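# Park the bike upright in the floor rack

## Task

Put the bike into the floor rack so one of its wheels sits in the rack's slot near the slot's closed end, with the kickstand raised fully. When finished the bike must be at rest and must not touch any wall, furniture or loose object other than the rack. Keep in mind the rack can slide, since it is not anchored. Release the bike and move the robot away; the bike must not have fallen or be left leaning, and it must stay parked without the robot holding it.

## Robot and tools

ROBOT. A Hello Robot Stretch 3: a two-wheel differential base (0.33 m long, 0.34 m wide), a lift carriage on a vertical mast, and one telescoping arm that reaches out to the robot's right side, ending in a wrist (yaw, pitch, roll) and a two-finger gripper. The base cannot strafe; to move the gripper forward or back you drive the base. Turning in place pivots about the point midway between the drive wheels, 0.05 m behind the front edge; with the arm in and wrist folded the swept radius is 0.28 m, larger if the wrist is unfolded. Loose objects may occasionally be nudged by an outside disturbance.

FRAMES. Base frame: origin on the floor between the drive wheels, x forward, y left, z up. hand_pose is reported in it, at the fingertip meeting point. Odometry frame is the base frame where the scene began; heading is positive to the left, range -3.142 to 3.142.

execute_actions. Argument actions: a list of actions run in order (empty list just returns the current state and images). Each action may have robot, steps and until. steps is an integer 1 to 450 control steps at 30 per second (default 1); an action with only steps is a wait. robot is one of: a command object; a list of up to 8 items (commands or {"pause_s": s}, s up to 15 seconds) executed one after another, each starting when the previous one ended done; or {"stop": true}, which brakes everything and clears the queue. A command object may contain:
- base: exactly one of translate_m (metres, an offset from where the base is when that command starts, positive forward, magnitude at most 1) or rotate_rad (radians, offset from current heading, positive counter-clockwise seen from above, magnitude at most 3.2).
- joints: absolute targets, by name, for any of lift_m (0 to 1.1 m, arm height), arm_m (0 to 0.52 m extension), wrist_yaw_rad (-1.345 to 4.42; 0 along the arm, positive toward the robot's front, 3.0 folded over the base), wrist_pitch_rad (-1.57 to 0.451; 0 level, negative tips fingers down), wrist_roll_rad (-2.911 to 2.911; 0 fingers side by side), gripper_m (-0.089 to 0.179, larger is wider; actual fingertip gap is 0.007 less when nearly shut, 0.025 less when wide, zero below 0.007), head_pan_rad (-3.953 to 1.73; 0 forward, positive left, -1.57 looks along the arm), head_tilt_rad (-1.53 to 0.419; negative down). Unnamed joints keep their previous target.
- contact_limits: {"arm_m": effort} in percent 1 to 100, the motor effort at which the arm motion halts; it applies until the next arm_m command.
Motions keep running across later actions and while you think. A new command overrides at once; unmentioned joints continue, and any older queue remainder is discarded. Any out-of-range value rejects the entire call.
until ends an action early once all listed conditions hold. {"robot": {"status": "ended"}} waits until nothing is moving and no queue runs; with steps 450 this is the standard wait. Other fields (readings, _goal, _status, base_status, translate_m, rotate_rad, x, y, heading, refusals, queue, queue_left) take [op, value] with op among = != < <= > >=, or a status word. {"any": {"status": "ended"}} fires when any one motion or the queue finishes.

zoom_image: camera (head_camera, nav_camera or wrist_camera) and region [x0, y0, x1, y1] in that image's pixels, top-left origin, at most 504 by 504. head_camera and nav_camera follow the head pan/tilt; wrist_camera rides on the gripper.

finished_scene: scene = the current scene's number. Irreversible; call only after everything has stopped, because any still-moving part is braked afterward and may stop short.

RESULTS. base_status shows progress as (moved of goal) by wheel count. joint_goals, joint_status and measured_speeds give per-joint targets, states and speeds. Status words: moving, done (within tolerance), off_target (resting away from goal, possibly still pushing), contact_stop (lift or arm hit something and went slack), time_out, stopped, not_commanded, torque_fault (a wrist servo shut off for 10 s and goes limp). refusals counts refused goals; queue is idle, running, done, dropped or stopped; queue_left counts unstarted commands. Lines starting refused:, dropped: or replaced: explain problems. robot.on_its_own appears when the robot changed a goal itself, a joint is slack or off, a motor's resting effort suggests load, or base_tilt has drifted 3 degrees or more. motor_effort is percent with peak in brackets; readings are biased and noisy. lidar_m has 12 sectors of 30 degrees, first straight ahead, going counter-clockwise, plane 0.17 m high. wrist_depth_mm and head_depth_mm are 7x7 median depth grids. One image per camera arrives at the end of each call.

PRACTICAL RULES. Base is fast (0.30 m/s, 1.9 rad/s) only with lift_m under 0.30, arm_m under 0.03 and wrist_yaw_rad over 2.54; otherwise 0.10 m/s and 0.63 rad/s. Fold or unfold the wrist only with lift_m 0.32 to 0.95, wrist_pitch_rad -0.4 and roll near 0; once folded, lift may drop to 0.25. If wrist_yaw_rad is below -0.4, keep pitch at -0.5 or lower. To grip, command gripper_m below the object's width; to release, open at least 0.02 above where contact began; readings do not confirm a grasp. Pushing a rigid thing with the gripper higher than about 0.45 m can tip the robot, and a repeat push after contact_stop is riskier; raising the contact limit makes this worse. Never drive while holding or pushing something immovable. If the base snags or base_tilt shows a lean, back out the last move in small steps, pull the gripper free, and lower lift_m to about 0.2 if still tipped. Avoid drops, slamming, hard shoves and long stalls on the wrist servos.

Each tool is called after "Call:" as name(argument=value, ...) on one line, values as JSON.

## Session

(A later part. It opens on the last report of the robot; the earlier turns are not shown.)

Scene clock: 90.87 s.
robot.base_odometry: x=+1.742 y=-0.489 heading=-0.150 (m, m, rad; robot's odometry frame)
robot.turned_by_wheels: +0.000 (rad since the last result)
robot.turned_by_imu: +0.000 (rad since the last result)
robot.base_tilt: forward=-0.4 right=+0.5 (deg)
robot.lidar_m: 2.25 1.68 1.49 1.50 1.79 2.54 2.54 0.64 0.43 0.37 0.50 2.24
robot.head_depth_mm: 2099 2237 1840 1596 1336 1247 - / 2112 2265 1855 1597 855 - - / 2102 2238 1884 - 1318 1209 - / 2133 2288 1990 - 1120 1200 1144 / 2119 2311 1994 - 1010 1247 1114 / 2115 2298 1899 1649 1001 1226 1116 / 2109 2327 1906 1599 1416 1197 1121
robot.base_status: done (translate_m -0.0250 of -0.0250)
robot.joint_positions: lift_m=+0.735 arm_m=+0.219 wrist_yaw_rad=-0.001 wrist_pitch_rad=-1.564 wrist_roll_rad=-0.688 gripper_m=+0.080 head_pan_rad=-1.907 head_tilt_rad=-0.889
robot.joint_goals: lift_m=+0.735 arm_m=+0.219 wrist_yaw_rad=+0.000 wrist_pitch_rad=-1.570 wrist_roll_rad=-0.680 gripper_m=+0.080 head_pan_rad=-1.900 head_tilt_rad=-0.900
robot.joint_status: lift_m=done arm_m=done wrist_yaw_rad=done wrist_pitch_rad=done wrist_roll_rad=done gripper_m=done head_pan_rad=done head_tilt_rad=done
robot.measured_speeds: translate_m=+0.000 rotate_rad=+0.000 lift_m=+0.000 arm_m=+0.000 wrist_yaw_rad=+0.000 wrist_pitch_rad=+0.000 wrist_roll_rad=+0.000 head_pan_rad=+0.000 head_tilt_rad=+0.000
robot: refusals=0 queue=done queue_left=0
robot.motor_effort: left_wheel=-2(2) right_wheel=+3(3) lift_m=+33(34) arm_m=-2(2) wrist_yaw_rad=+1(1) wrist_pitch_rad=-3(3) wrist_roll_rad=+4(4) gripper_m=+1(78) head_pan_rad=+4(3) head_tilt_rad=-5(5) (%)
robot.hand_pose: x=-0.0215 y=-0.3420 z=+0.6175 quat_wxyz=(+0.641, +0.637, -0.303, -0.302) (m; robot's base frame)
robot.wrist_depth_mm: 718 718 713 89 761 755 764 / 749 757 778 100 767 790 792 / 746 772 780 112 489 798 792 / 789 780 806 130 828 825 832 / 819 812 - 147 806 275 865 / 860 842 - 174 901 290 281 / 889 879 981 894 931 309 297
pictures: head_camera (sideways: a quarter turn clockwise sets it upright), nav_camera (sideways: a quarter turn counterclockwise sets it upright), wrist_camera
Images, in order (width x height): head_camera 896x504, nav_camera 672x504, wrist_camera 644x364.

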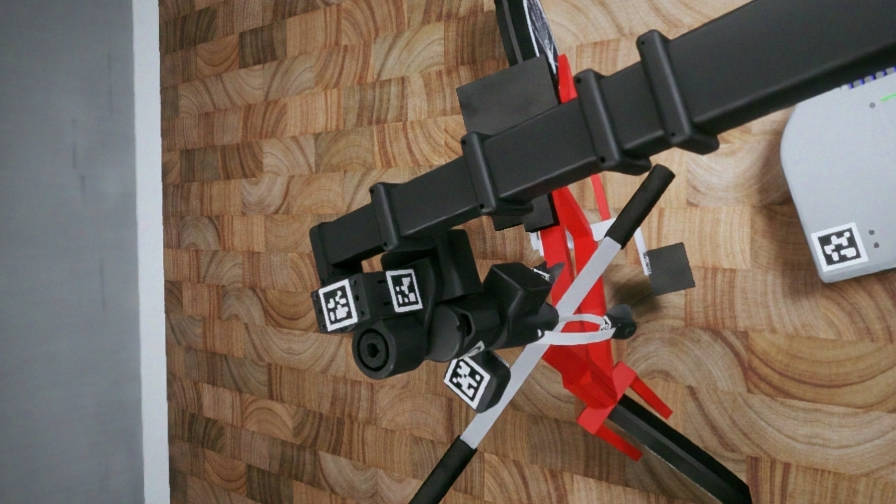

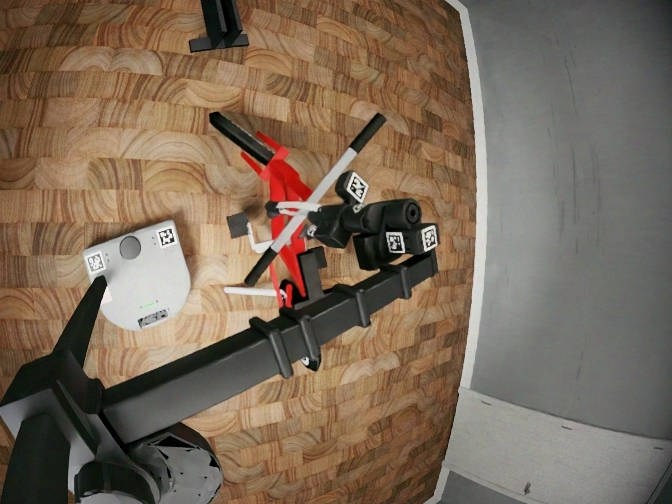

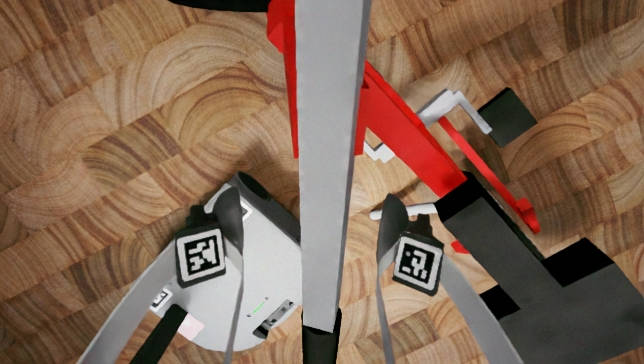

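Call:
execute_actions(actions=[{"robot": [{"joints": {"lift_m": 0.749}}, {"joints": {"gripper_m": -0.025}}], "steps": 300, "until": {"robot": {"status": "ended"}}}])

Scene clock: 93.43 s.
robot.base_odometry: x=+1.742 y=-0.489 heading=-0.150 (m, m, rad; robot's odometry frame)
robot.turned_by_wheels: +0.000 (rad since the last result)
robot.turned_by_imu: -0.001 (rad since the last result)
robot.base_tilt: forward=-0.5 right=+0.5 (deg)
robot.lidar_m: 2.25 1.68 1.50 1.50 1.78 2.53 2.54 0.64 0.43 0.37 0.50 0.53
robot.head_depth_mm: 2105 2254 1845 1579 1325 - - / 2123 2263 1872 1580 - - - / 2113 2255 1880 - 1316 1206 - / 2112 2272 1972 1538 1146 1198 1140 / 2125 2303 1989 - 1166 1238 1114 / 2125 2315 1905 1653 997 1234 1118 / 2129 2329 1924 1563 1416 1206 1121
robot.base_status: done (translate_m -0.0250 of -0.0250)
robot.joint_positions: lift_m=+0.749 arm_m=+0.219 wrist_yaw_rad=-0.001 wrist_pitch_rad=-1.565 wrist_roll_rad=-0.682 gripper_m=-0.024 head_pan_rad=-1.907 head_tilt_rad=-0.889
robot.joint_goals: lift_m=+0.749 arm_m=+0.219 wrist_yaw_rad=+0.000 wrist_pitch_rad=-1.570 wrist_roll_rad=-0.680 gripper_m=-0.025 head_pan_rad=-1.900 head_tilt_rad=-0.900
robot.joint_status: lift_m=done arm_m=done wrist_yaw_rad=done wrist_pitch_rad=done wrist_roll_rad=done gripper_m=done head_pan_rad=done head_tilt_rad=done
robot.measured_speeds: translate_m=+0.000 rotate_rad=+0.000 lift_m=+0.000 arm_m=+0.000 wrist_yaw_rad=+0.000 wrist_pitch_rad=+0.000 wrist_roll_rad=+0.000 head_pan_rad=+0.000 head_tilt_rad=+0.000
robot: refusals=0 queue=done queue_left=0
robot.motor_effort: left_wheel=-3(3) right_wheel=+9(8) lift_m=+40(45) arm_m=-2(2) wrist_yaw_rad=+1(0) wrist_pitch_rad=-3(4) wrist_roll_rad=+1(4) gripper_m=-17(97) head_pan_rad=+2(4) head_tilt_rad=-5(5) (%)
robot.hand_pose: x=-0.0215 y=-0.3417 z=+0.6312 quat_wxyz=(+0.640, +0.636, -0.305, -0.304) (m; robot's base frame)
robot.wrist_depth_mm: 728 723 729 101 757 751 760 / 762 736 771 113 769 796 806 / 777 786 809 127 530 817 816 / 785 804 808 144 804 842 865 / 821 838 - 157 861 293 899 / 865 867 - 201 938 306 292 / 920 931 956 936 937 330 315
pictures: head_camera (sideways: a quarter turn clockwise sets it upright), nav_camera (sideways: a quarter turn counterclockwise sets it upright), wrist_camera
Images, in order (width x height): head_camera 896x504, nav_camera 672x504, wrist_camera 644x364.

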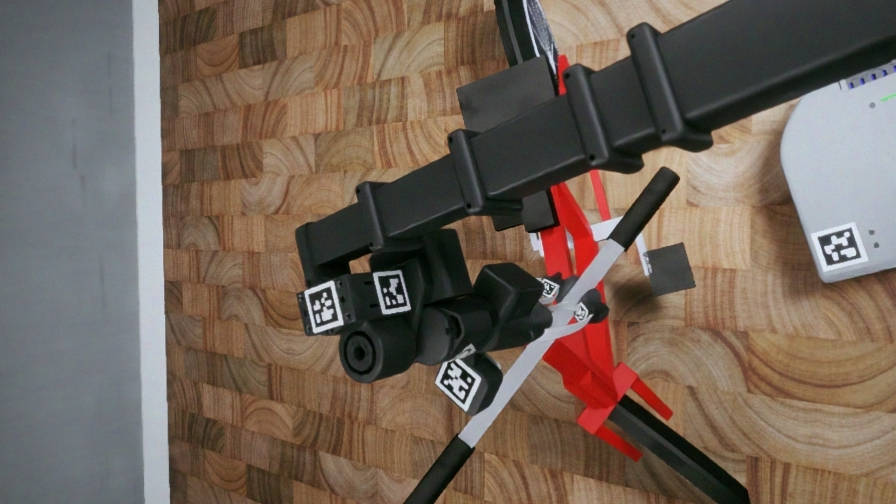

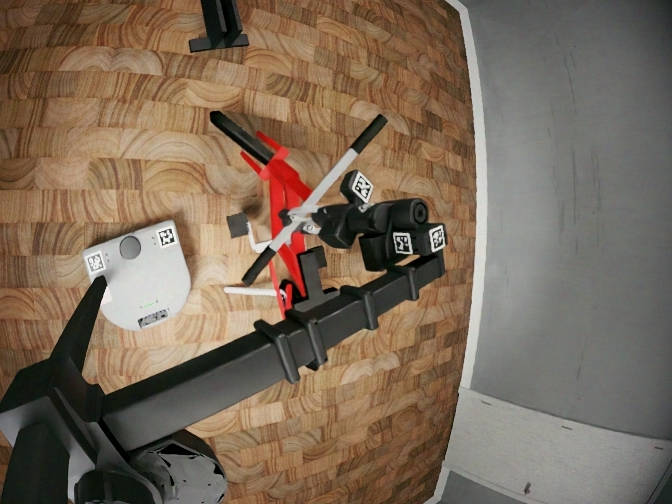

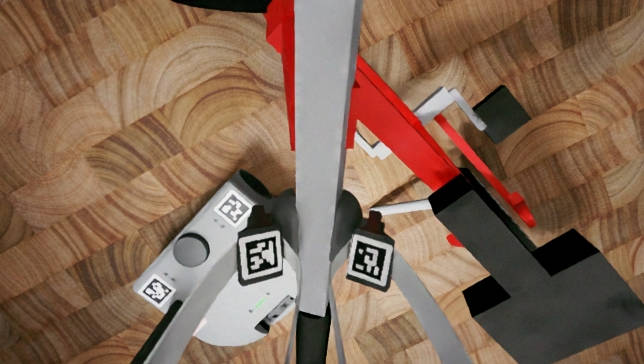

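Call:
execute_actions(actions=[{"robot": {"joints": {"wrist_roll_rad": -0.4, "arm_m": 0.245, "lift_m": 0.762, "head_pan_rad": -1.3, "head_tilt_rad": -1.0}, "base": {"translate_m": 0.012}}, "steps": 300, "until": {"robot": {"status": "ended"}}}])

Scene clock: 95.00 s.
robot.base_odometry: x=+1.754 y=-0.491 heading=-0.150 (m, m, rad; robot's odometry frame)
robot.turned_by_wheels: +0.000 (rad since the last result)
robot.turned_by_imu: -0.001 (rad since the last result)
robot.base_tilt: forward=-0.5 right=+0.4 (deg)
robot.lidar_m: 2.24 1.68 1.49 1.49 1.78 2.55 2.55 0.64 0.43 0.36 0.50 2.23
robot.head_depth_mm: 2167 1927 - 1447 1102 1178 1098 / 2238 1943 1719 706 1261 1199 - / 2297 1961 1654 1484 1312 1217 - / 2347 1970 1699 1490 1317 1205 1117 / 2365 1982 1714 1498 1315 1218 1110 / 2376 2007 1716 1514 1351 1219 1108 / 2338 2018 1729 1473 1349 1227 1111
robot.base_status: done (translate_m +0.0120 of +0.0120)
robot.joint_positions: lift_m=+0.762 arm_m=+0.244 wrist_yaw_rad=+0.010 wrist_pitch_rad=-1.575 wrist_roll_rad=-0.425 gripper_m=-0.024 head_pan_rad=-1.307 head_tilt_rad=-0.987
robot.joint_goals: lift_m=+0.762 arm_m=+0.245 wrist_yaw_rad=+0.000 wrist_pitch_rad=-1.570 wrist_roll_rad=-0.400 gripper_m=-0.025 head_pan_rad=-1.300 head_tilt_rad=-1.000
robot.joint_status: lift_m=done arm_m=done wrist_yaw_rad=done wrist_pitch_rad=done wrist_roll_rad=off_target gripper_m=done head_pan_rad=done head_tilt_rad=done
robot.measured_speeds: translate_m=+0.000 rotate_rad=+0.000 lift_m=+0.000 arm_m=+0.000 wrist_yaw_rad=+0.000 wrist_pitch_rad=+0.000 wrist_roll_rad=+0.000 head_pan_rad=+0.000 head_tilt_rad=+0.000
robot: refusals=0 queue=dropped queue_left=0
robot.motor_effort: left_wheel=-5(5) right_wheel=+15(15) lift_m=+35(47) arm_m=+6(7) wrist_yaw_rad=-8(8) wrist_pitch_rad=+2(5) wrist_roll_rad=+14(15) gripper_m=-17(17) head_pan_rad=+3(29) head_tilt_rad=-6(17) (%)
robot.hand_pose: x=-0.0218 y=-0.3640 z=+0.6447 quat_wxyz=(+0.595, +0.597, -0.379, -0.382) (m; robot's base frame)
robot.wrist_depth_mm: 734 498 419 755 775 785 805 / 779 789 770 270 791 798 803 / 798 815 809 132 335 830 838 / 820 850 842 151 831 299 834 / 863 898 881 165 892 309 297 / 877 926 - 209 956 937 322 / 916 915 943 969 984 - -
pictures: head_camera (sideways: a quarter turn clockwise sets it upright), nav_camera (sideways: a quarter turn counterclockwise sets it upright), wrist_camera
Images, in order (width x height): head_camera 896x504, nav_camera 672x504, wrist_camera 644x364.

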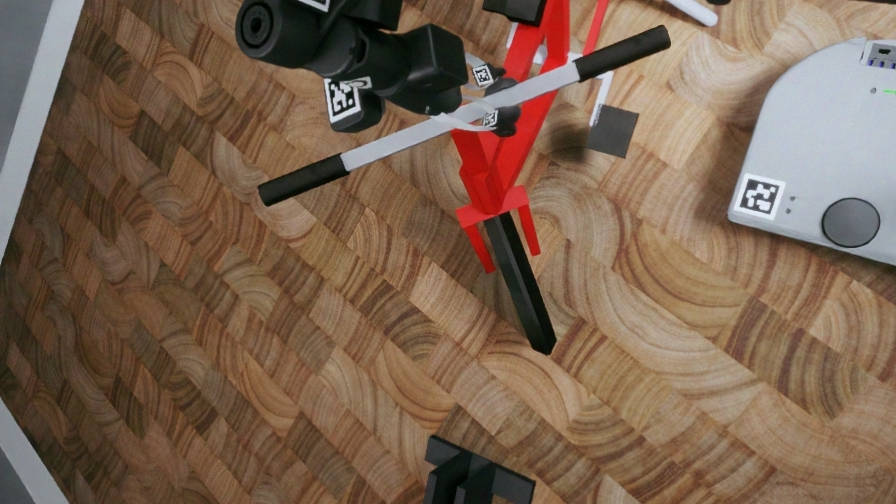

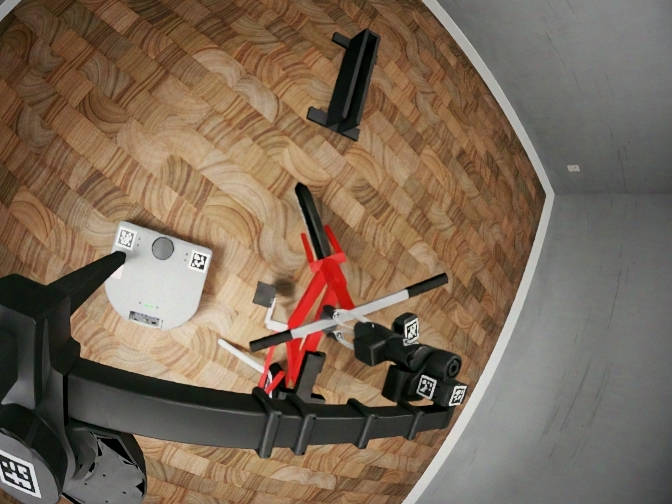

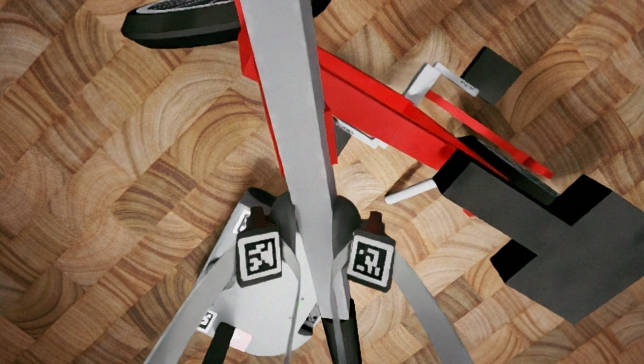

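Call:
execute_actions(actions=[{"robot": [{"joints": {"gripper_m": 0.11}}, {"joints": {"lift_m": 0.80, "wrist_roll_rad": -0.69}}, {"joints": {"arm_m": 0.112, "head_pan_rad": -1.6}, "base": {"translate_m": -0.10}}, {"joints": {"lift_m": 0.72}}], "steps": 400, "until": {"robot": {"status": "ended"}}}])

Scene clock: 104.83 s.
robot.base_odometry: x=+1.655 y=-0.476 heading=-0.150 (m, m, rad; robot's odometry frame)
robot.turned_by_wheels: +0.000 (rad since the last result)
robot.turned_by_imu: -0.001 (rad since the last result)
robot.base_tilt: forward=-0.4 right=+0.4 (deg)
robot.lidar_m: 2.33 1.70 1.52 1.52 1.81 2.45 2.46 0.67 0.49 0.37 0.54 0.57
robot.head_depth_mm: 2097 1921 1666 - - - - / 2132 1932 1685 - 1285 1213 - / 2189 1940 1686 - 1281 1226 - / 2235 1953 1697 1519 1153 1213 1109 / 2299 1972 1712 1005 1339 1217 1105 / 2350 1998 1690 1513 1315 1215 1109 / 2379 2014 1731 1523 1338 1229 1114
robot.base_status: done (translate_m -0.1000 of -0.1000)
robot.joint_positions: lift_m=+0.720 arm_m=+0.112 wrist_yaw_rad=+0.002 wrist_pitch_rad=-1.570 wrist_roll_rad=-0.683 gripper_m=+0.110 head_pan_rad=-1.593 head_tilt_rad=-0.988
robot.joint_goals: lift_m=+0.720 arm_m=+0.112 wrist_yaw_rad=+0.000 wrist_pitch_rad=-1.570 wrist_roll_rad=-0.690 gripper_m=+0.110 head_pan_rad=-1.600 head_tilt_rad=-1.000
robot.joint_status: lift_m=done arm_m=done wrist_yaw_rad=done wrist_pitch_rad=done wrist_roll_rad=done gripper_m=done head_pan_rad=done head_tilt_rad=done
robot.measured_speeds: translate_m=+0.000 rotate_rad=+0.000 lift_m=+0.000 arm_m=+0.000 wrist_yaw_rad=+0.000 wrist_pitch_rad=+0.000 wrist_roll_rad=+0.000 head_pan_rad=+0.000 head_tilt_rad=+0.000
robot: refusals=0 queue=done queue_left=0
robot.motor_effort: left_wheel=-2(4) right_wheel=+2(16) lift_m=+32(41) arm_m=-2(5) wrist_yaw_rad=-2(8) wrist_pitch_rad=-1(3) wrist_roll_rad=-4(13) gripper_m=+0(83) head_pan_rad=-2(20) head_tilt_rad=-6(5) (%)
robot.hand_pose: x=-0.0216 y=-0.2335 z=+0.6026 quat_wxyz=(+0.639, +0.639, -0.303, -0.303) (m; robot's base frame)
robot.wrist_depth_mm: 724 706 717 702 501 269 744 / 719 725 725 734 749 242 768 / 778 750 743 169 787 499 239 / 779 774 785 180 811 629 255 / 786 819 - 207 838 841 268 / 824 844 - 862 866 921 900 / 872 909 910 923 923 920 960
pictures: head_camera (sideways: a quarter turn clockwise sets it upright), nav_camera (sideways: a quarter turn counterclockwise sets it upright), wrist_camera
Images, in order (width x height): head_camera 896x504, nav_camera 672x504, wrist_camera 644x364.

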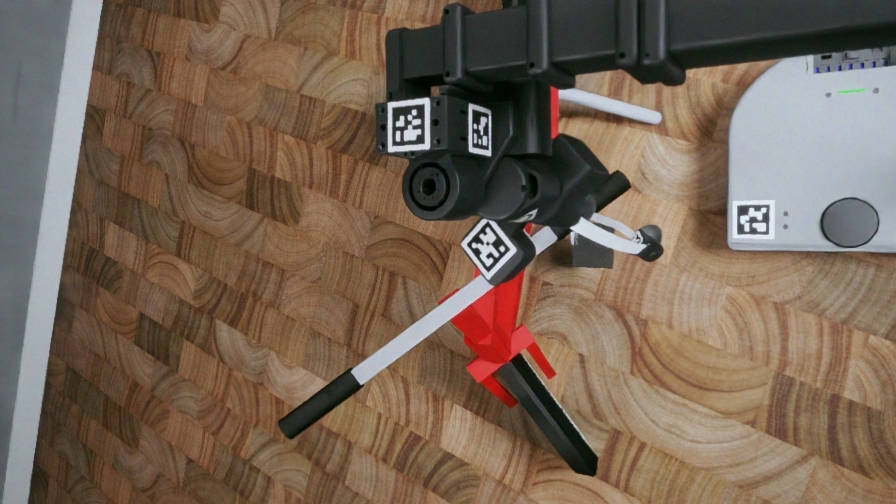

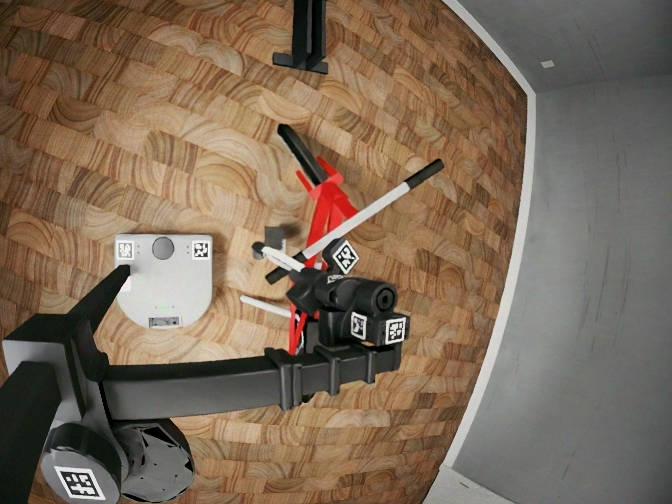

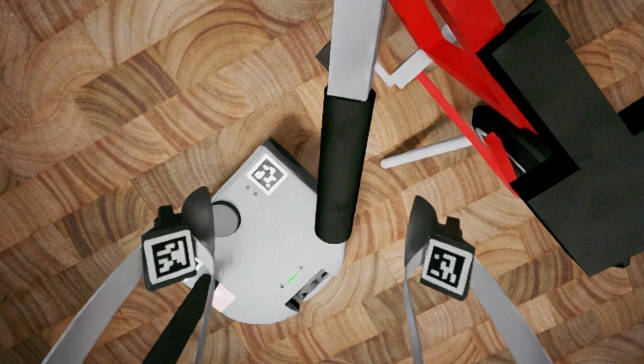

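Call:
execute_actions(actions=[{"robot": [{"joints": {"arm_m": 0.133, "lift_m": 0.695, "gripper_m": 0.08}}], "steps": 400, "until": {"robot": {"status": "ended"}}}])

Scene clock: 106.07 s.
robot.base_odometry: x=+1.655 y=-0.476 heading=-0.150 (m, m, rad; robot's odometry frame)
robot.turned_by_wheels: +0.000 (rad since the last result)
robot.turned_by_imu: +0.000 (rad since the last result)
robot.base_tilt: forward=-0.4 right=+0.4 (deg)
robot.lidar_m: 2.33 1.71 1.52 1.53 1.82 2.45 2.46 0.67 0.49 0.37 0.54 0.57
robot.head_depth_mm: 2109 1938 1653 1504 - - - / 2142 1929 1668 - 1283 1200 - / 2191 1953 1698 - 1279 1219 - / 2245 1966 1695 1535 1148 1212 1106 / 2291 1991 1715 1005 1339 1216 1104 / 2353 1996 1679 1516 1315 1216 1114 / 2378 2000 1726 1517 1343 1225 1115
robot.base_status: done (translate_m -0.1000 of -0.1000)
robot.joint_positions: lift_m=+0.695 arm_m=+0.133 wrist_yaw_rad=+0.002 wrist_pitch_rad=-1.569 wrist_roll_rad=-0.683 gripper_m=+0.080 head_pan_rad=-1.593 head_tilt_rad=-0.988
robot.joint_goals: lift_m=+0.695 arm_m=+0.133 wrist_yaw_rad=+0.000 wrist_pitch_rad=-1.570 wrist_roll_rad=-0.690 gripper_m=+0.080 head_pan_rad=-1.600 head_tilt_rad=-1.000
robot.joint_status: lift_m=done arm_m=done wrist_yaw_rad=done wrist_pitch_rad=done wrist_roll_rad=done gripper_m=done head_pan_rad=done head_tilt_rad=done
robot.measured_speeds: translate_m=+0.000 rotate_rad=+0.000 lift_m=+0.000 arm_m=+0.000 wrist_yaw_rad=+0.000 wrist_pitch_rad=+0.000 wrist_roll_rad=+0.000 head_pan_rad=+0.000 head_tilt_rad=+0.000
robot: refusals=0 queue=done queue_left=0
robot.motor_effort: left_wheel=-2(2) right_wheel=+2(3) lift_m=+32(33) arm_m=+2(2) wrist_yaw_rad=-2(1) wrist_pitch_rad=+0(0) wrist_roll_rad=-4(4) gripper_m=+1(79) head_pan_rad=-3(2) head_tilt_rad=-4(5) (%)
robot.hand_pose: x=-0.0216 y=-0.2541 z=+0.5776 quat_wxyz=(+0.639, +0.639, -0.303, -0.303) (m; robot's base frame)
robot.wrist_depth_mm: 679 688 679 105 465 249 717 / 698 704 696 119 701 209 740 / 737 735 747 130 751 344 213 / 757 756 769 145 782 491 222 / 782 790 - 169 823 819 237 / 827 811 - 828 856 844 258 / 839 853 870 857 864 888 909
pictures: head_camera (sideways: a quarter turn clockwise sets it upright), nav_camera (sideways: a quarter turn counterclockwise sets it upright), wrist_camera
Images, in order (width x height): head_camera 896x504, nav_camera 672x504, wrist_camera 644x364.

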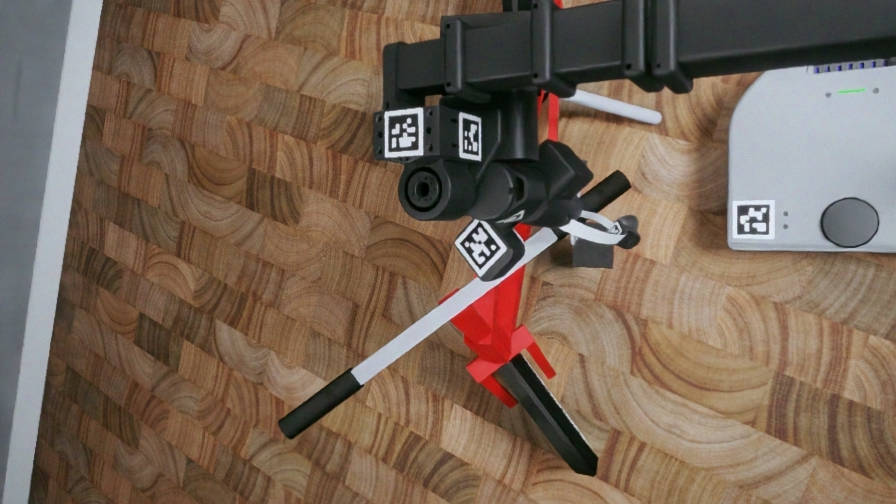

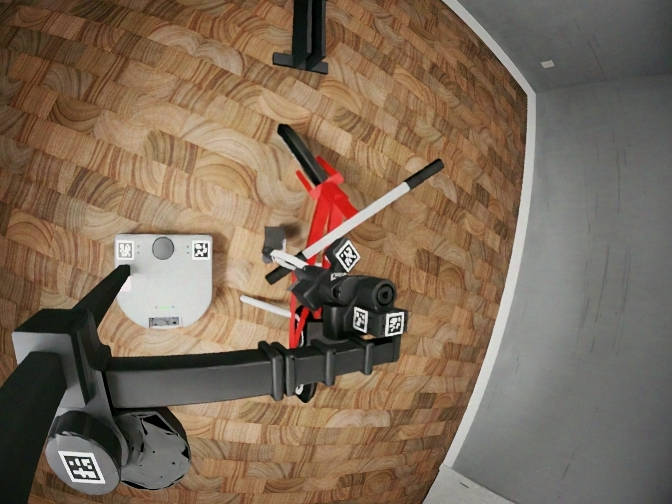

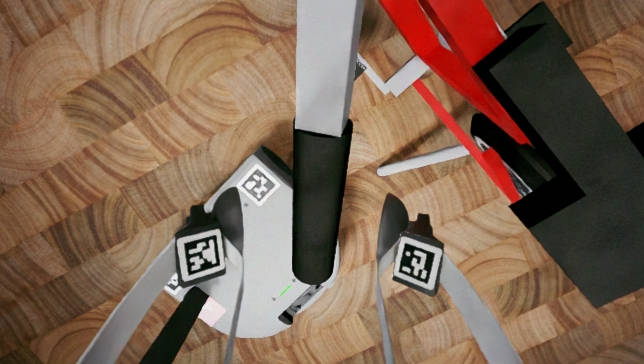

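Call:
execute_actions(actions=[{"robot": [{"joints": {"lift_m": 0.69}}, {"joints": {"gripper_m": -0.05}}, {"joints": {"arm_m": 0.19, "lift_m": 0.714}}], "steps": 400, "until": {"robot": {"status": "ended"}}}])

Scene clock: 110.03 s.
robot.base_odometry: x=+1.655 y=-0.476 heading=-0.150 (m, m, rad; robot's odometry frame)
robot.turned_by_wheels: +0.000 (rad since the last result)
robot.turned_by_imu: -0.001 (rad since the last result)
robot.base_tilt: forward=-0.5 right=+0.5 (deg)
robot.lidar_m: 2.33 1.71 1.52 1.52 1.81 2.45 2.46 0.69 0.49 0.36 0.55 0.57
robot.head_depth_mm: 2081 1913 1703 1500 - - - / 2118 1954 1749 882 1292 1200 - / 2197 1952 1755 - 1297 1216 - / 2230 1972 1699 1093 1298 1208 1113 / 2278 1978 1718 943 1342 1214 1102 / 2346 1993 1648 1502 1306 1227 1109 / 2380 1986 1727 1512 1332 1218 1114
robot.base_status: done (translate_m -0.1000 of -0.1000)
robot.joint_positions: lift_m=+0.714 arm_m=+0.190 wrist_yaw_rad=+0.003 wrist_pitch_rad=-1.574 wrist_roll_rad=-0.696 gripper_m=-0.043 head_pan_rad=-1.593 head_tilt_rad=-0.988
robot.joint_goals: lift_m=+0.714 arm_m=+0.190 wrist_yaw_rad=+0.000 wrist_pitch_rad=-1.570 wrist_roll_rad=-0.690 gripper_m=-0.044 head_pan_rad=-1.600 head_tilt_rad=-1.000
robot.joint_status: lift_m=done arm_m=done wrist_yaw_rad=done wrist_pitch_rad=done wrist_roll_rad=done gripper_m=done head_pan_rad=done head_tilt_rad=done
robot.measured_speeds: translate_m=+0.000 rotate_rad=+0.000 lift_m=+0.000 arm_m=+0.000 wrist_yaw_rad=+0.000 wrist_pitch_rad=+0.000 wrist_roll_rad=+0.000 head_pan_rad=+0.000 head_tilt_rad=+0.000
robot: refusals=0 queue=done queue_left=0
robot.on_its_own: gripper_m is held at -0.044, not at your -0.050, by its stall guard, which is still easing
robot.motor_effort: left_wheel=-2(4) right_wheel=+2(12) lift_m=+47(66) arm_m=+3(4) wrist_yaw_rad=-2(4) wrist_pitch_rad=+2(16) wrist_roll_rad=+3(6) gripper_m=-24(99) head_pan_rad=-3(2) head_tilt_rad=-5(6) (%)
robot.hand_pose: x=-0.0216 y=-0.3097 z=+0.5962 quat_wxyz=(+0.640, +0.642, -0.298, -0.299) (m; robot's base frame)
robot.wrist_depth_mm: 679 692 718 104 259 732 727 / 722 726 728 115 505 211 747 / 747 747 752 128 776 225 225 / 779 775 772 140 824 396 227 / 797 817 - 154 838 811 239 / 833 834 - 878 886 882 259 / 877 897 911 904 908 921 943
pictures: head_camera (sideways: a quarter turn clockwise sets it upright), nav_camera (sideways: a quarter turn counterclockwise sets it upright), wrist_camera
Images, in order (width x height): head_camera 896x504, nav_camera 672x504, wrist_camera 644x364.

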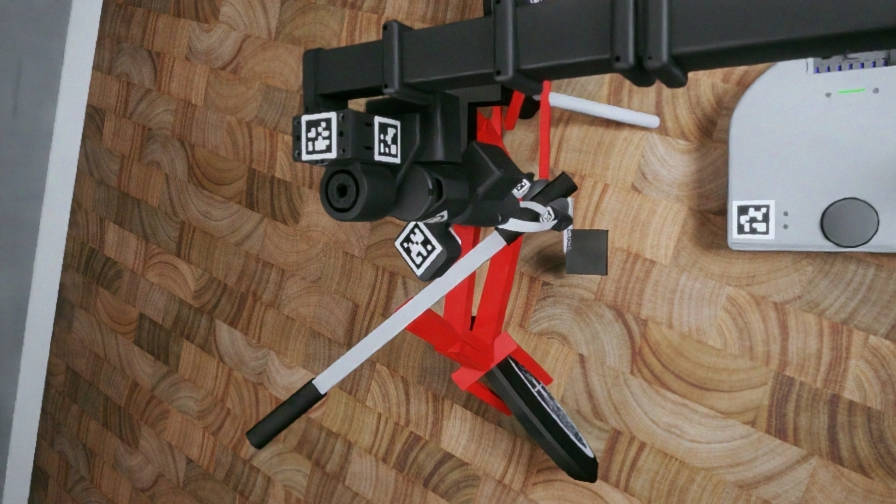

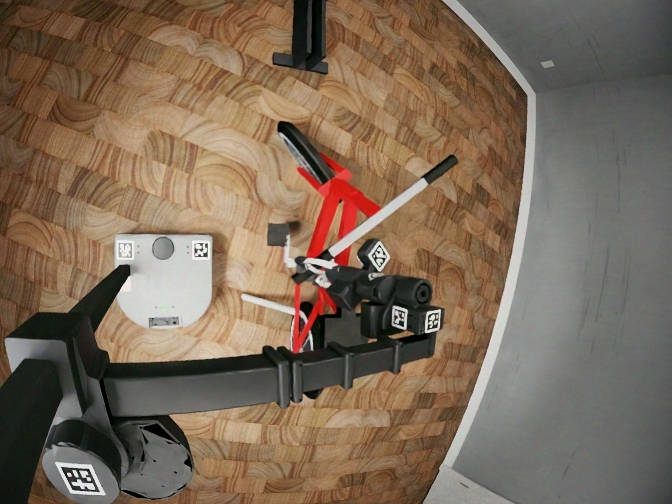

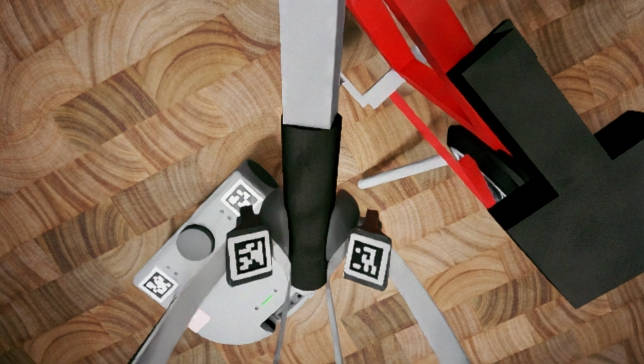

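Call:
execute_actions(actions=[{"robot": {"joints": {"lift_m": 0.742, "wrist_roll_rad": -0.5, "head_pan_rad": -1.25}, "base": {"translate_m": 0.05}}, "steps": 400, "until": {"robot": {"status": "ended"}}}])

Scene clock: 112.90 s.
robot.base_odometry: x=+1.704 y=-0.483 heading=-0.150 (m, m, rad; robot's odometry frame)
robot.turned_by_wheels: +0.000 (rad since the last result)
robot.turned_by_imu: +0.000 (rad since the last result)
robot.base_tilt: forward=-0.4 right=+0.4 (deg)
robot.lidar_m: 2.29 1.69 1.50 1.51 1.80 2.50 2.51 0.71 0.51 0.59 0.55 0.61
robot.head_depth_mm: 2183 1923 1707 - 1277 1177 1104 / 2247 1947 1684 719 1269 1196 - / 2319 1951 1668 1000 1328 1228 - / 2328 1968 1691 1319 1336 1207 1119 / 2344 1967 1711 1508 1342 1211 1107 / 2366 1993 1717 1507 1344 1213 1113 / 2321 2012 1733 1462 1356 1225 1117
robot.base_status: done (translate_m +0.0500 of +0.0500)
robot.joint_positions: lift_m=+0.742 arm_m=+0.190 wrist_yaw_rad=-0.005 wrist_pitch_rad=-1.574 wrist_roll_rad=-0.485 gripper_m=-0.031 head_pan_rad=-1.257 head_tilt_rad=-0.988
robot.joint_goals: lift_m=+0.742 arm_m=+0.190 wrist_yaw_rad=+0.000 wrist_pitch_rad=-1.570 wrist_roll_rad=-0.500 gripper_m=-0.032 head_pan_rad=-1.250 head_tilt_rad=-1.000
robot.joint_status: lift_m=done arm_m=done wrist_yaw_rad=done wrist_pitch_rad=done wrist_roll_rad=done gripper_m=done head_pan_rad=done head_tilt_rad=done
robot.measured_speeds: translate_m=+0.000 rotate_rad=+0.001 lift_m=+0.000 arm_m=+0.000 wrist_yaw_rad=+0.000 wrist_pitch_rad=+0.000 wrist_roll_rad=+0.000 head_pan_rad=+0.000 head_tilt_rad=+0.000
robot: refusals=0 queue=done queue_left=0
robot.on_its_own: gripper_m is held at -0.032, not at your -0.050, by its stall guard, which is not easing now
robot.motor_effort: left_wheel=-4(8) right_wheel=+7(17) lift_m=+46(62) arm_m=+1(2) wrist_yaw_rad=+4(7) wrist_pitch_rad=+2(12) wrist_roll_rad=-8(18) gripper_m=-19(25) head_pan_rad=+2(22) head_tilt_rad=-6(5) (%)
robot.hand_pose: x=-0.0214 y=-0.3099 z=+0.6242 quat_wxyz=(+0.604, +0.606, -0.366, -0.368) (m; robot's base frame)
robot.wrist_depth_mm: 723 736 736 119 469 230 766 / 741 747 768 586 576 267 235 / 780 776 778 137 796 501 249 / 803 783 818 149 825 833 262 / 827 824 843 160 876 867 881 / 852 863 - 178 907 932 928 / 897 919 928 922 986 992 952
pictures: head_camera (sideways: a quarter turn clockwise sets it upright), nav_camera (sideways: a quarter turn counterclockwise sets it upright), wrist_camera
Images, in order (width x height): head_camera 896x504, nav_camera 672x504, wrist_camera 644x364.

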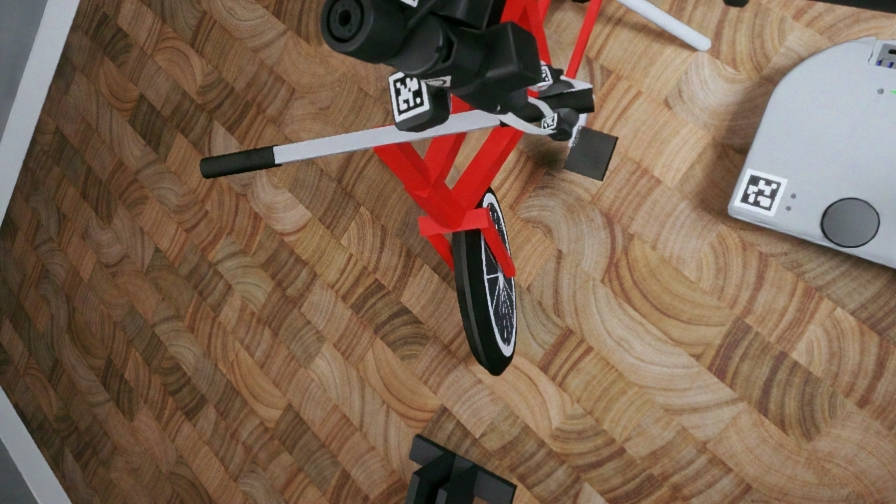

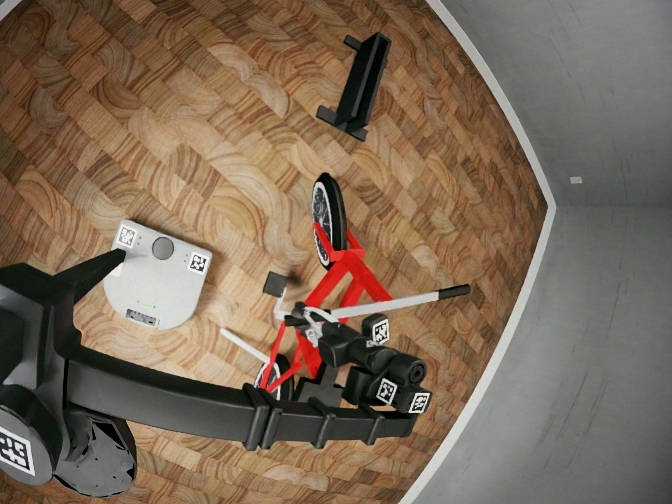

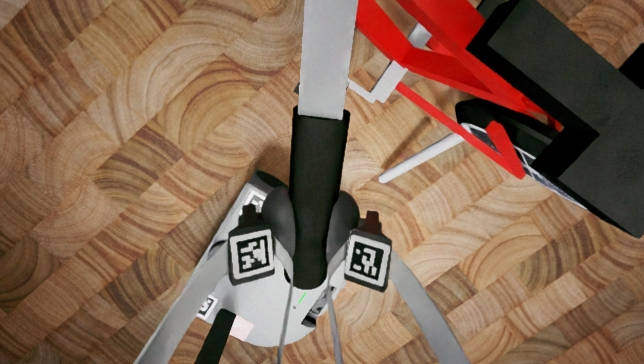

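Call:
execute_actions(actions=[])

Scene clock: 113.43 s.
robot.base_odometry: x=+1.704 y=-0.483 heading=-0.150 (m, m, rad; robot's odometry frame)
robot.turned_by_wheels: +0.000 (rad since the last result)
robot.turned_by_imu: +0.000 (rad since the last result)
robot.base_tilt: forward=-0.4 right=+0.4 (deg)
robot.lidar_m: 2.28 1.69 1.50 1.51 1.80 2.50 2.51 0.71 0.51 0.60 0.55 0.61
robot.head_depth_mm: 2175 1902 1697 - 1273 1174 1103 / 2252 1948 1661 721 1279 1204 - / 2292 1952 1660 1017 1333 1213 - / 2335 1956 1695 1243 1333 1211 1116 / 2337 1993 1710 1499 1351 1215 1106 / 2382 1988 1714 1506 1348 1216 1113 / 2362 2002 1731 1473 1358 1224 1116
robot.base_status: done (translate_m +0.0500 of +0.0500)
robot.joint_positions: lift_m=+0.742 arm_m=+0.190 wrist_yaw_rad=-0.005 wrist_pitch_rad=-1.568 wrist_roll_rad=-0.489 gripper_m=-0.031 head_pan_rad=-1.257 head_tilt_rad=-0.988
robot.joint_goals: lift_m=+0.742 arm_m=+0.190 wrist_yaw_rad=+0.000 wrist_pitch_rad=-1.570 wrist_roll_rad=-0.500 gripper_m=-0.032 head_pan_rad=-1.250 head_tilt_rad=-1.000
robot.joint_status: lift_m=done arm_m=done wrist_yaw_rad=done wrist_pitch_rad=done wrist_roll_rad=done gripper_m=done head_pan_rad=done head_tilt_rad=done
robot.measured_speeds: translate_m=+0.000 rotate_rad=+0.000 lift_m=+0.000 arm_m=+0.000 wrist_yaw_rad=+0.000 wrist_pitch_rad=+0.000 wrist_roll_rad=+0.000 head_pan_rad=+0.000 head_tilt_rad=+0.000
robot: refusals=0 queue=done queue_left=0
robot.on_its_own: gripper_m is held at -0.032, not at your -0.050, by its stall guard, which is not easing now
robot.motor_effort: left_wheel=-2(4) right_wheel=+0(6) lift_m=+47(47) arm_m=+2(1) wrist_yaw_rad=+4(4) wrist_pitch_rad=-1(2) wrist_roll_rad=-6(8) gripper_m=-20(21) head_pan_rad=+3(2) head_tilt_rad=-5(4) (%)
robot.hand_pose: x=-0.0215 y=-0.3116 z=+0.6240 quat_wxyz=(+0.606, +0.604, -0.366, -0.365) (m; robot's base frame)
robot.wrist_depth_mm: 717 725 740 119 469 232 746 / 747 750 759 580 565 261 239 / 767 772 810 138 794 504 249 / 819 792 815 150 851 849 260 / 846 842 852 160 860 876 903 / 870 885 - 178 917 905 975 / 901 884 924 914 952 967 985
pictures: head_camera (sideways: a quarter turn clockwise sets it upright), nav_camera (sideways: a quarter turn counterclockwise sets it upright), wrist_camera
Images, in order (width x height): head_camera 896x504, nav_camera 672x504, wrist_camera 644x364.

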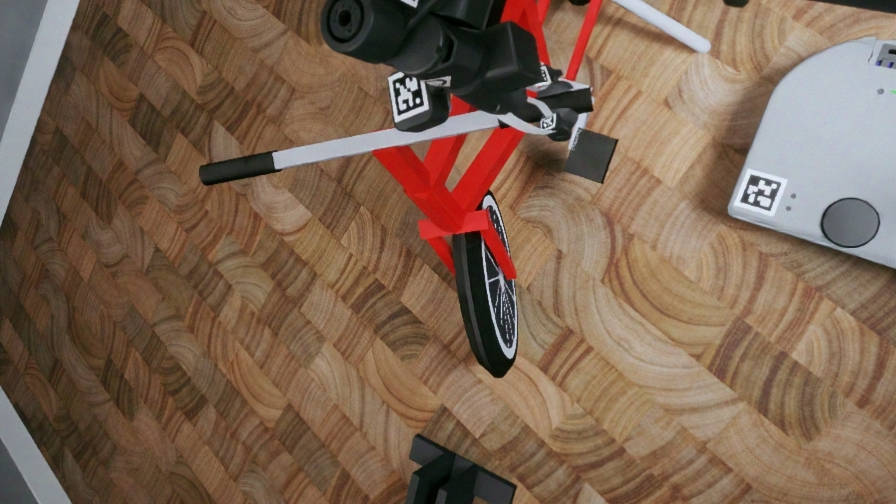

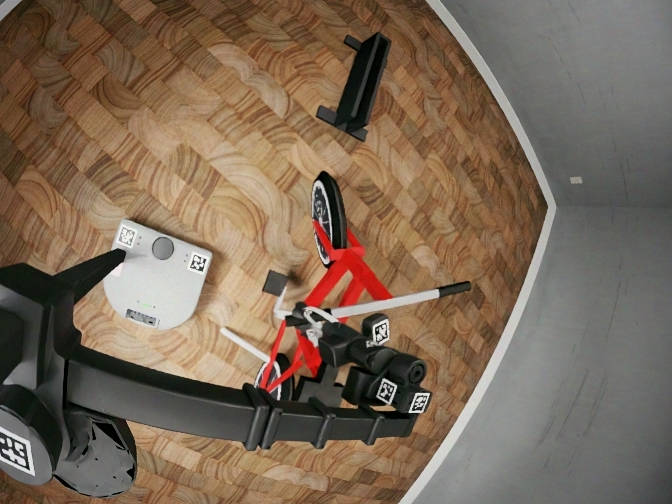

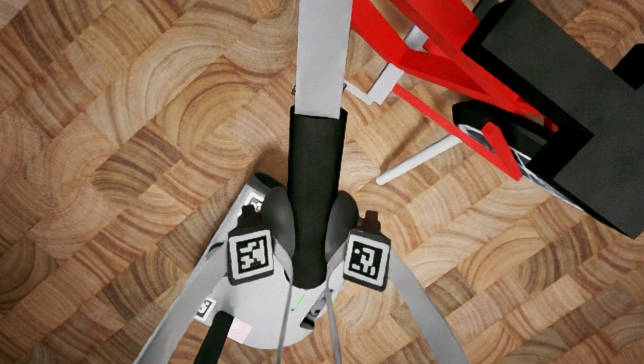

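Call:
execute_actions(actions=[{"robot": {"base": {"translate_m": 0.05}, "joints": {"lift_m": 0.77, "wrist_roll_rad": -0.27}}, "steps": 120, "until": {"robot": {"status": "ended"}}}])

Scene clock: 115.80 s.
robot.base_odometry: x=+1.754 y=-0.491 heading=-0.150 (m, m, rad; robot's odometry frame)
robot.turned_by_wheels: +0.000 (rad since the last result)
robot.turned_by_imu: +0.000 (rad since the last result)
robot.base_tilt: forward=-0.4 right=+0.5 (deg)
robot.lidar_m: 2.23 1.67 1.49 1.49 1.78 2.55 2.55 0.71 0.54 0.57 0.57 2.23
robot.head_depth_mm: 2182 1924 1741 - 1268 1181 1100 / 2286 1945 1637 875 1258 1200 - / 2315 1944 1692 1116 1328 1218 - / 2358 1966 1698 1240 1339 1207 1117 / 2320 1974 1705 1478 1345 1218 1114 / 2390 1989 1722 1520 1359 1217 1112 / 2311 2014 1736 1440 1354 1224 1121
robot.base_status: done (translate_m +0.0500 of +0.0500)
robot.joint_positions: lift_m=+0.770 arm_m=+0.190 wrist_yaw_rad=-0.009 wrist_pitch_rad=-1.574 wrist_roll_rad=-0.251 gripper_m=-0.031 head_pan_rad=-1.257 head_tilt_rad=-0.988
robot.joint_goals: lift_m=+0.770 arm_m=+0.190 wrist_yaw_rad=+0.000 wrist_pitch_rad=-1.570 wrist_roll_rad=-0.270 gripper_m=-0.032 head_pan_rad=-1.250 head_tilt_rad=-1.000
robot.joint_status: lift_m=done arm_m=done wrist_yaw_rad=done wrist_pitch_rad=done wrist_roll_rad=done gripper_m=done head_pan_rad=done head_tilt_rad=done
robot.measured_speeds: translate_m=+0.000 rotate_rad=+0.000 lift_m=+0.000 arm_m=+0.000 wrist_yaw_rad=+0.000 wrist_pitch_rad=+0.000 wrist_roll_rad=+0.000 head_pan_rad=+0.000 head_tilt_rad=+0.000
robot: refusals=0 queue=done queue_left=0
robot.on_its_own: gripper_m is held at -0.032, not at your -0.050, by its stall guard, which is not easing now
robot.motor_effort: left_wheel=-3(6) right_wheel=+7(17) lift_m=+48(67) arm_m=+1(0) wrist_yaw_rad=+7(12) wrist_pitch_rad=+1(16) wrist_roll_rad=-11(23) gripper_m=-18(22) head_pan_rad=+3(3) head_tilt_rad=-5(6) (%)
robot.hand_pose: x=-0.0214 y=-0.3100 z=+0.6522 quat_wxyz=(+0.556, +0.558, -0.435, -0.437) (m; robot's base frame)
robot.wrist_depth_mm: 742 768 752 500 517 281 252 / 775 769 792 592 796 529 278 / 802 832 823 156 832 855 301 / 818 826 832 158 882 870 872 / 847 890 876 166 918 931 936 / 887 900 - - 965 943 963 / 929 916 995 979 989 955 -
pictures: head_camera (sideways: a quarter turn clockwise sets it upright), nav_camera (sideways: a quarter turn counterclockwise sets it upright), wrist_camera
Images, in order (width x height): head_camera 896x504, nav_camera 672x504, wrist_camera 644x364.

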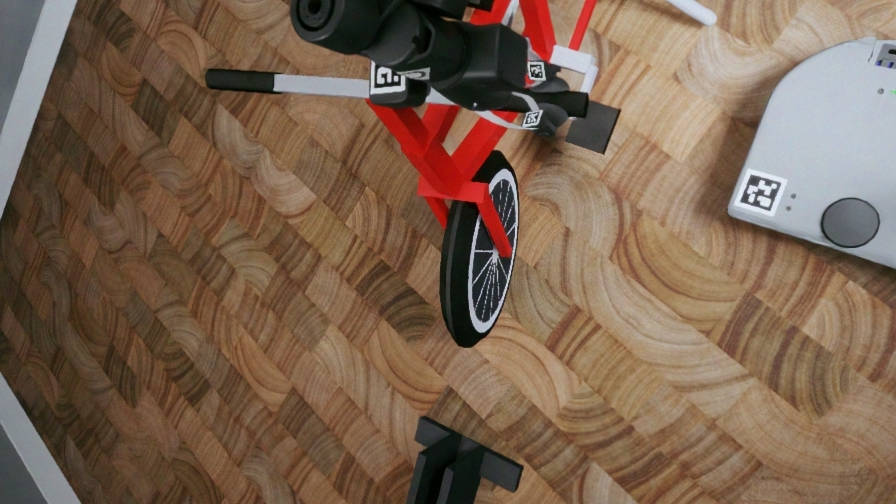

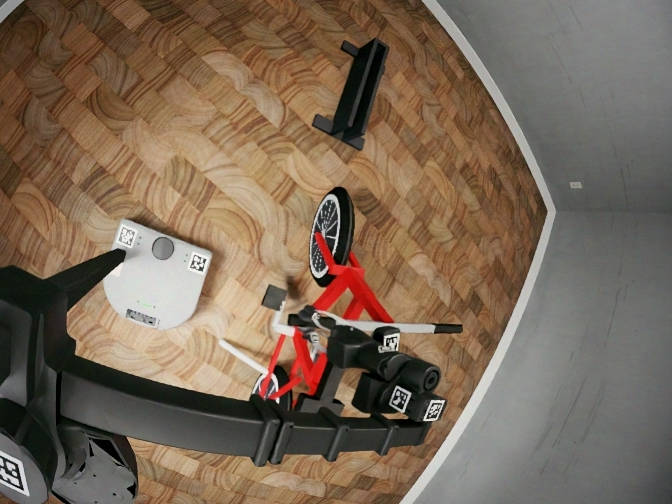

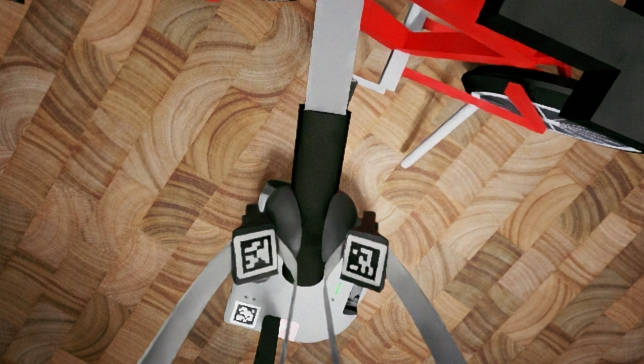

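Call:
zoom_image(camera="wrist_camera", region=[200, 0, 460, 300])

Call:
zoom_image(camera="head_camera", region=[180, 0, 684, 504])

Region (200, 0, 460, 300) of wrist_camera's 644x364 image, scaled by 1.680; it fills the left 437 columns of this view, and the rest is white.

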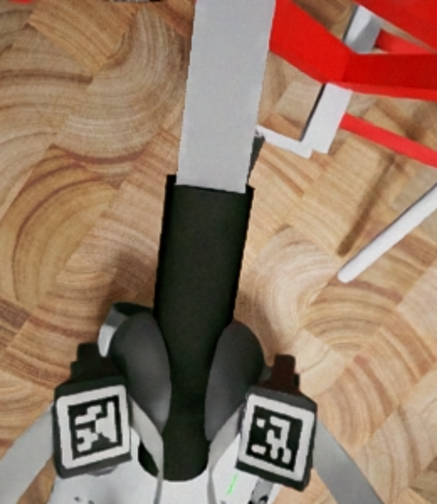

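Region (180, 0, 684, 504) of head_camera's 896x504 image, scaled by 1.000.

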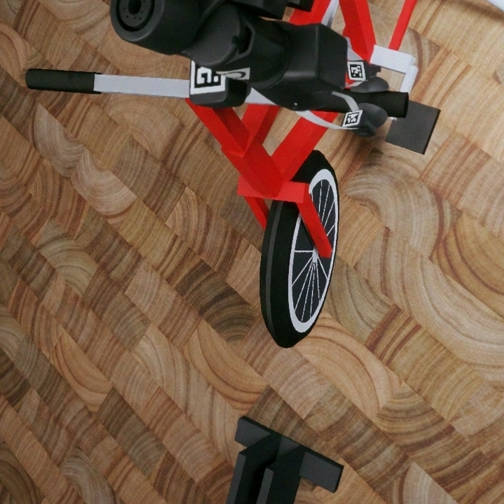

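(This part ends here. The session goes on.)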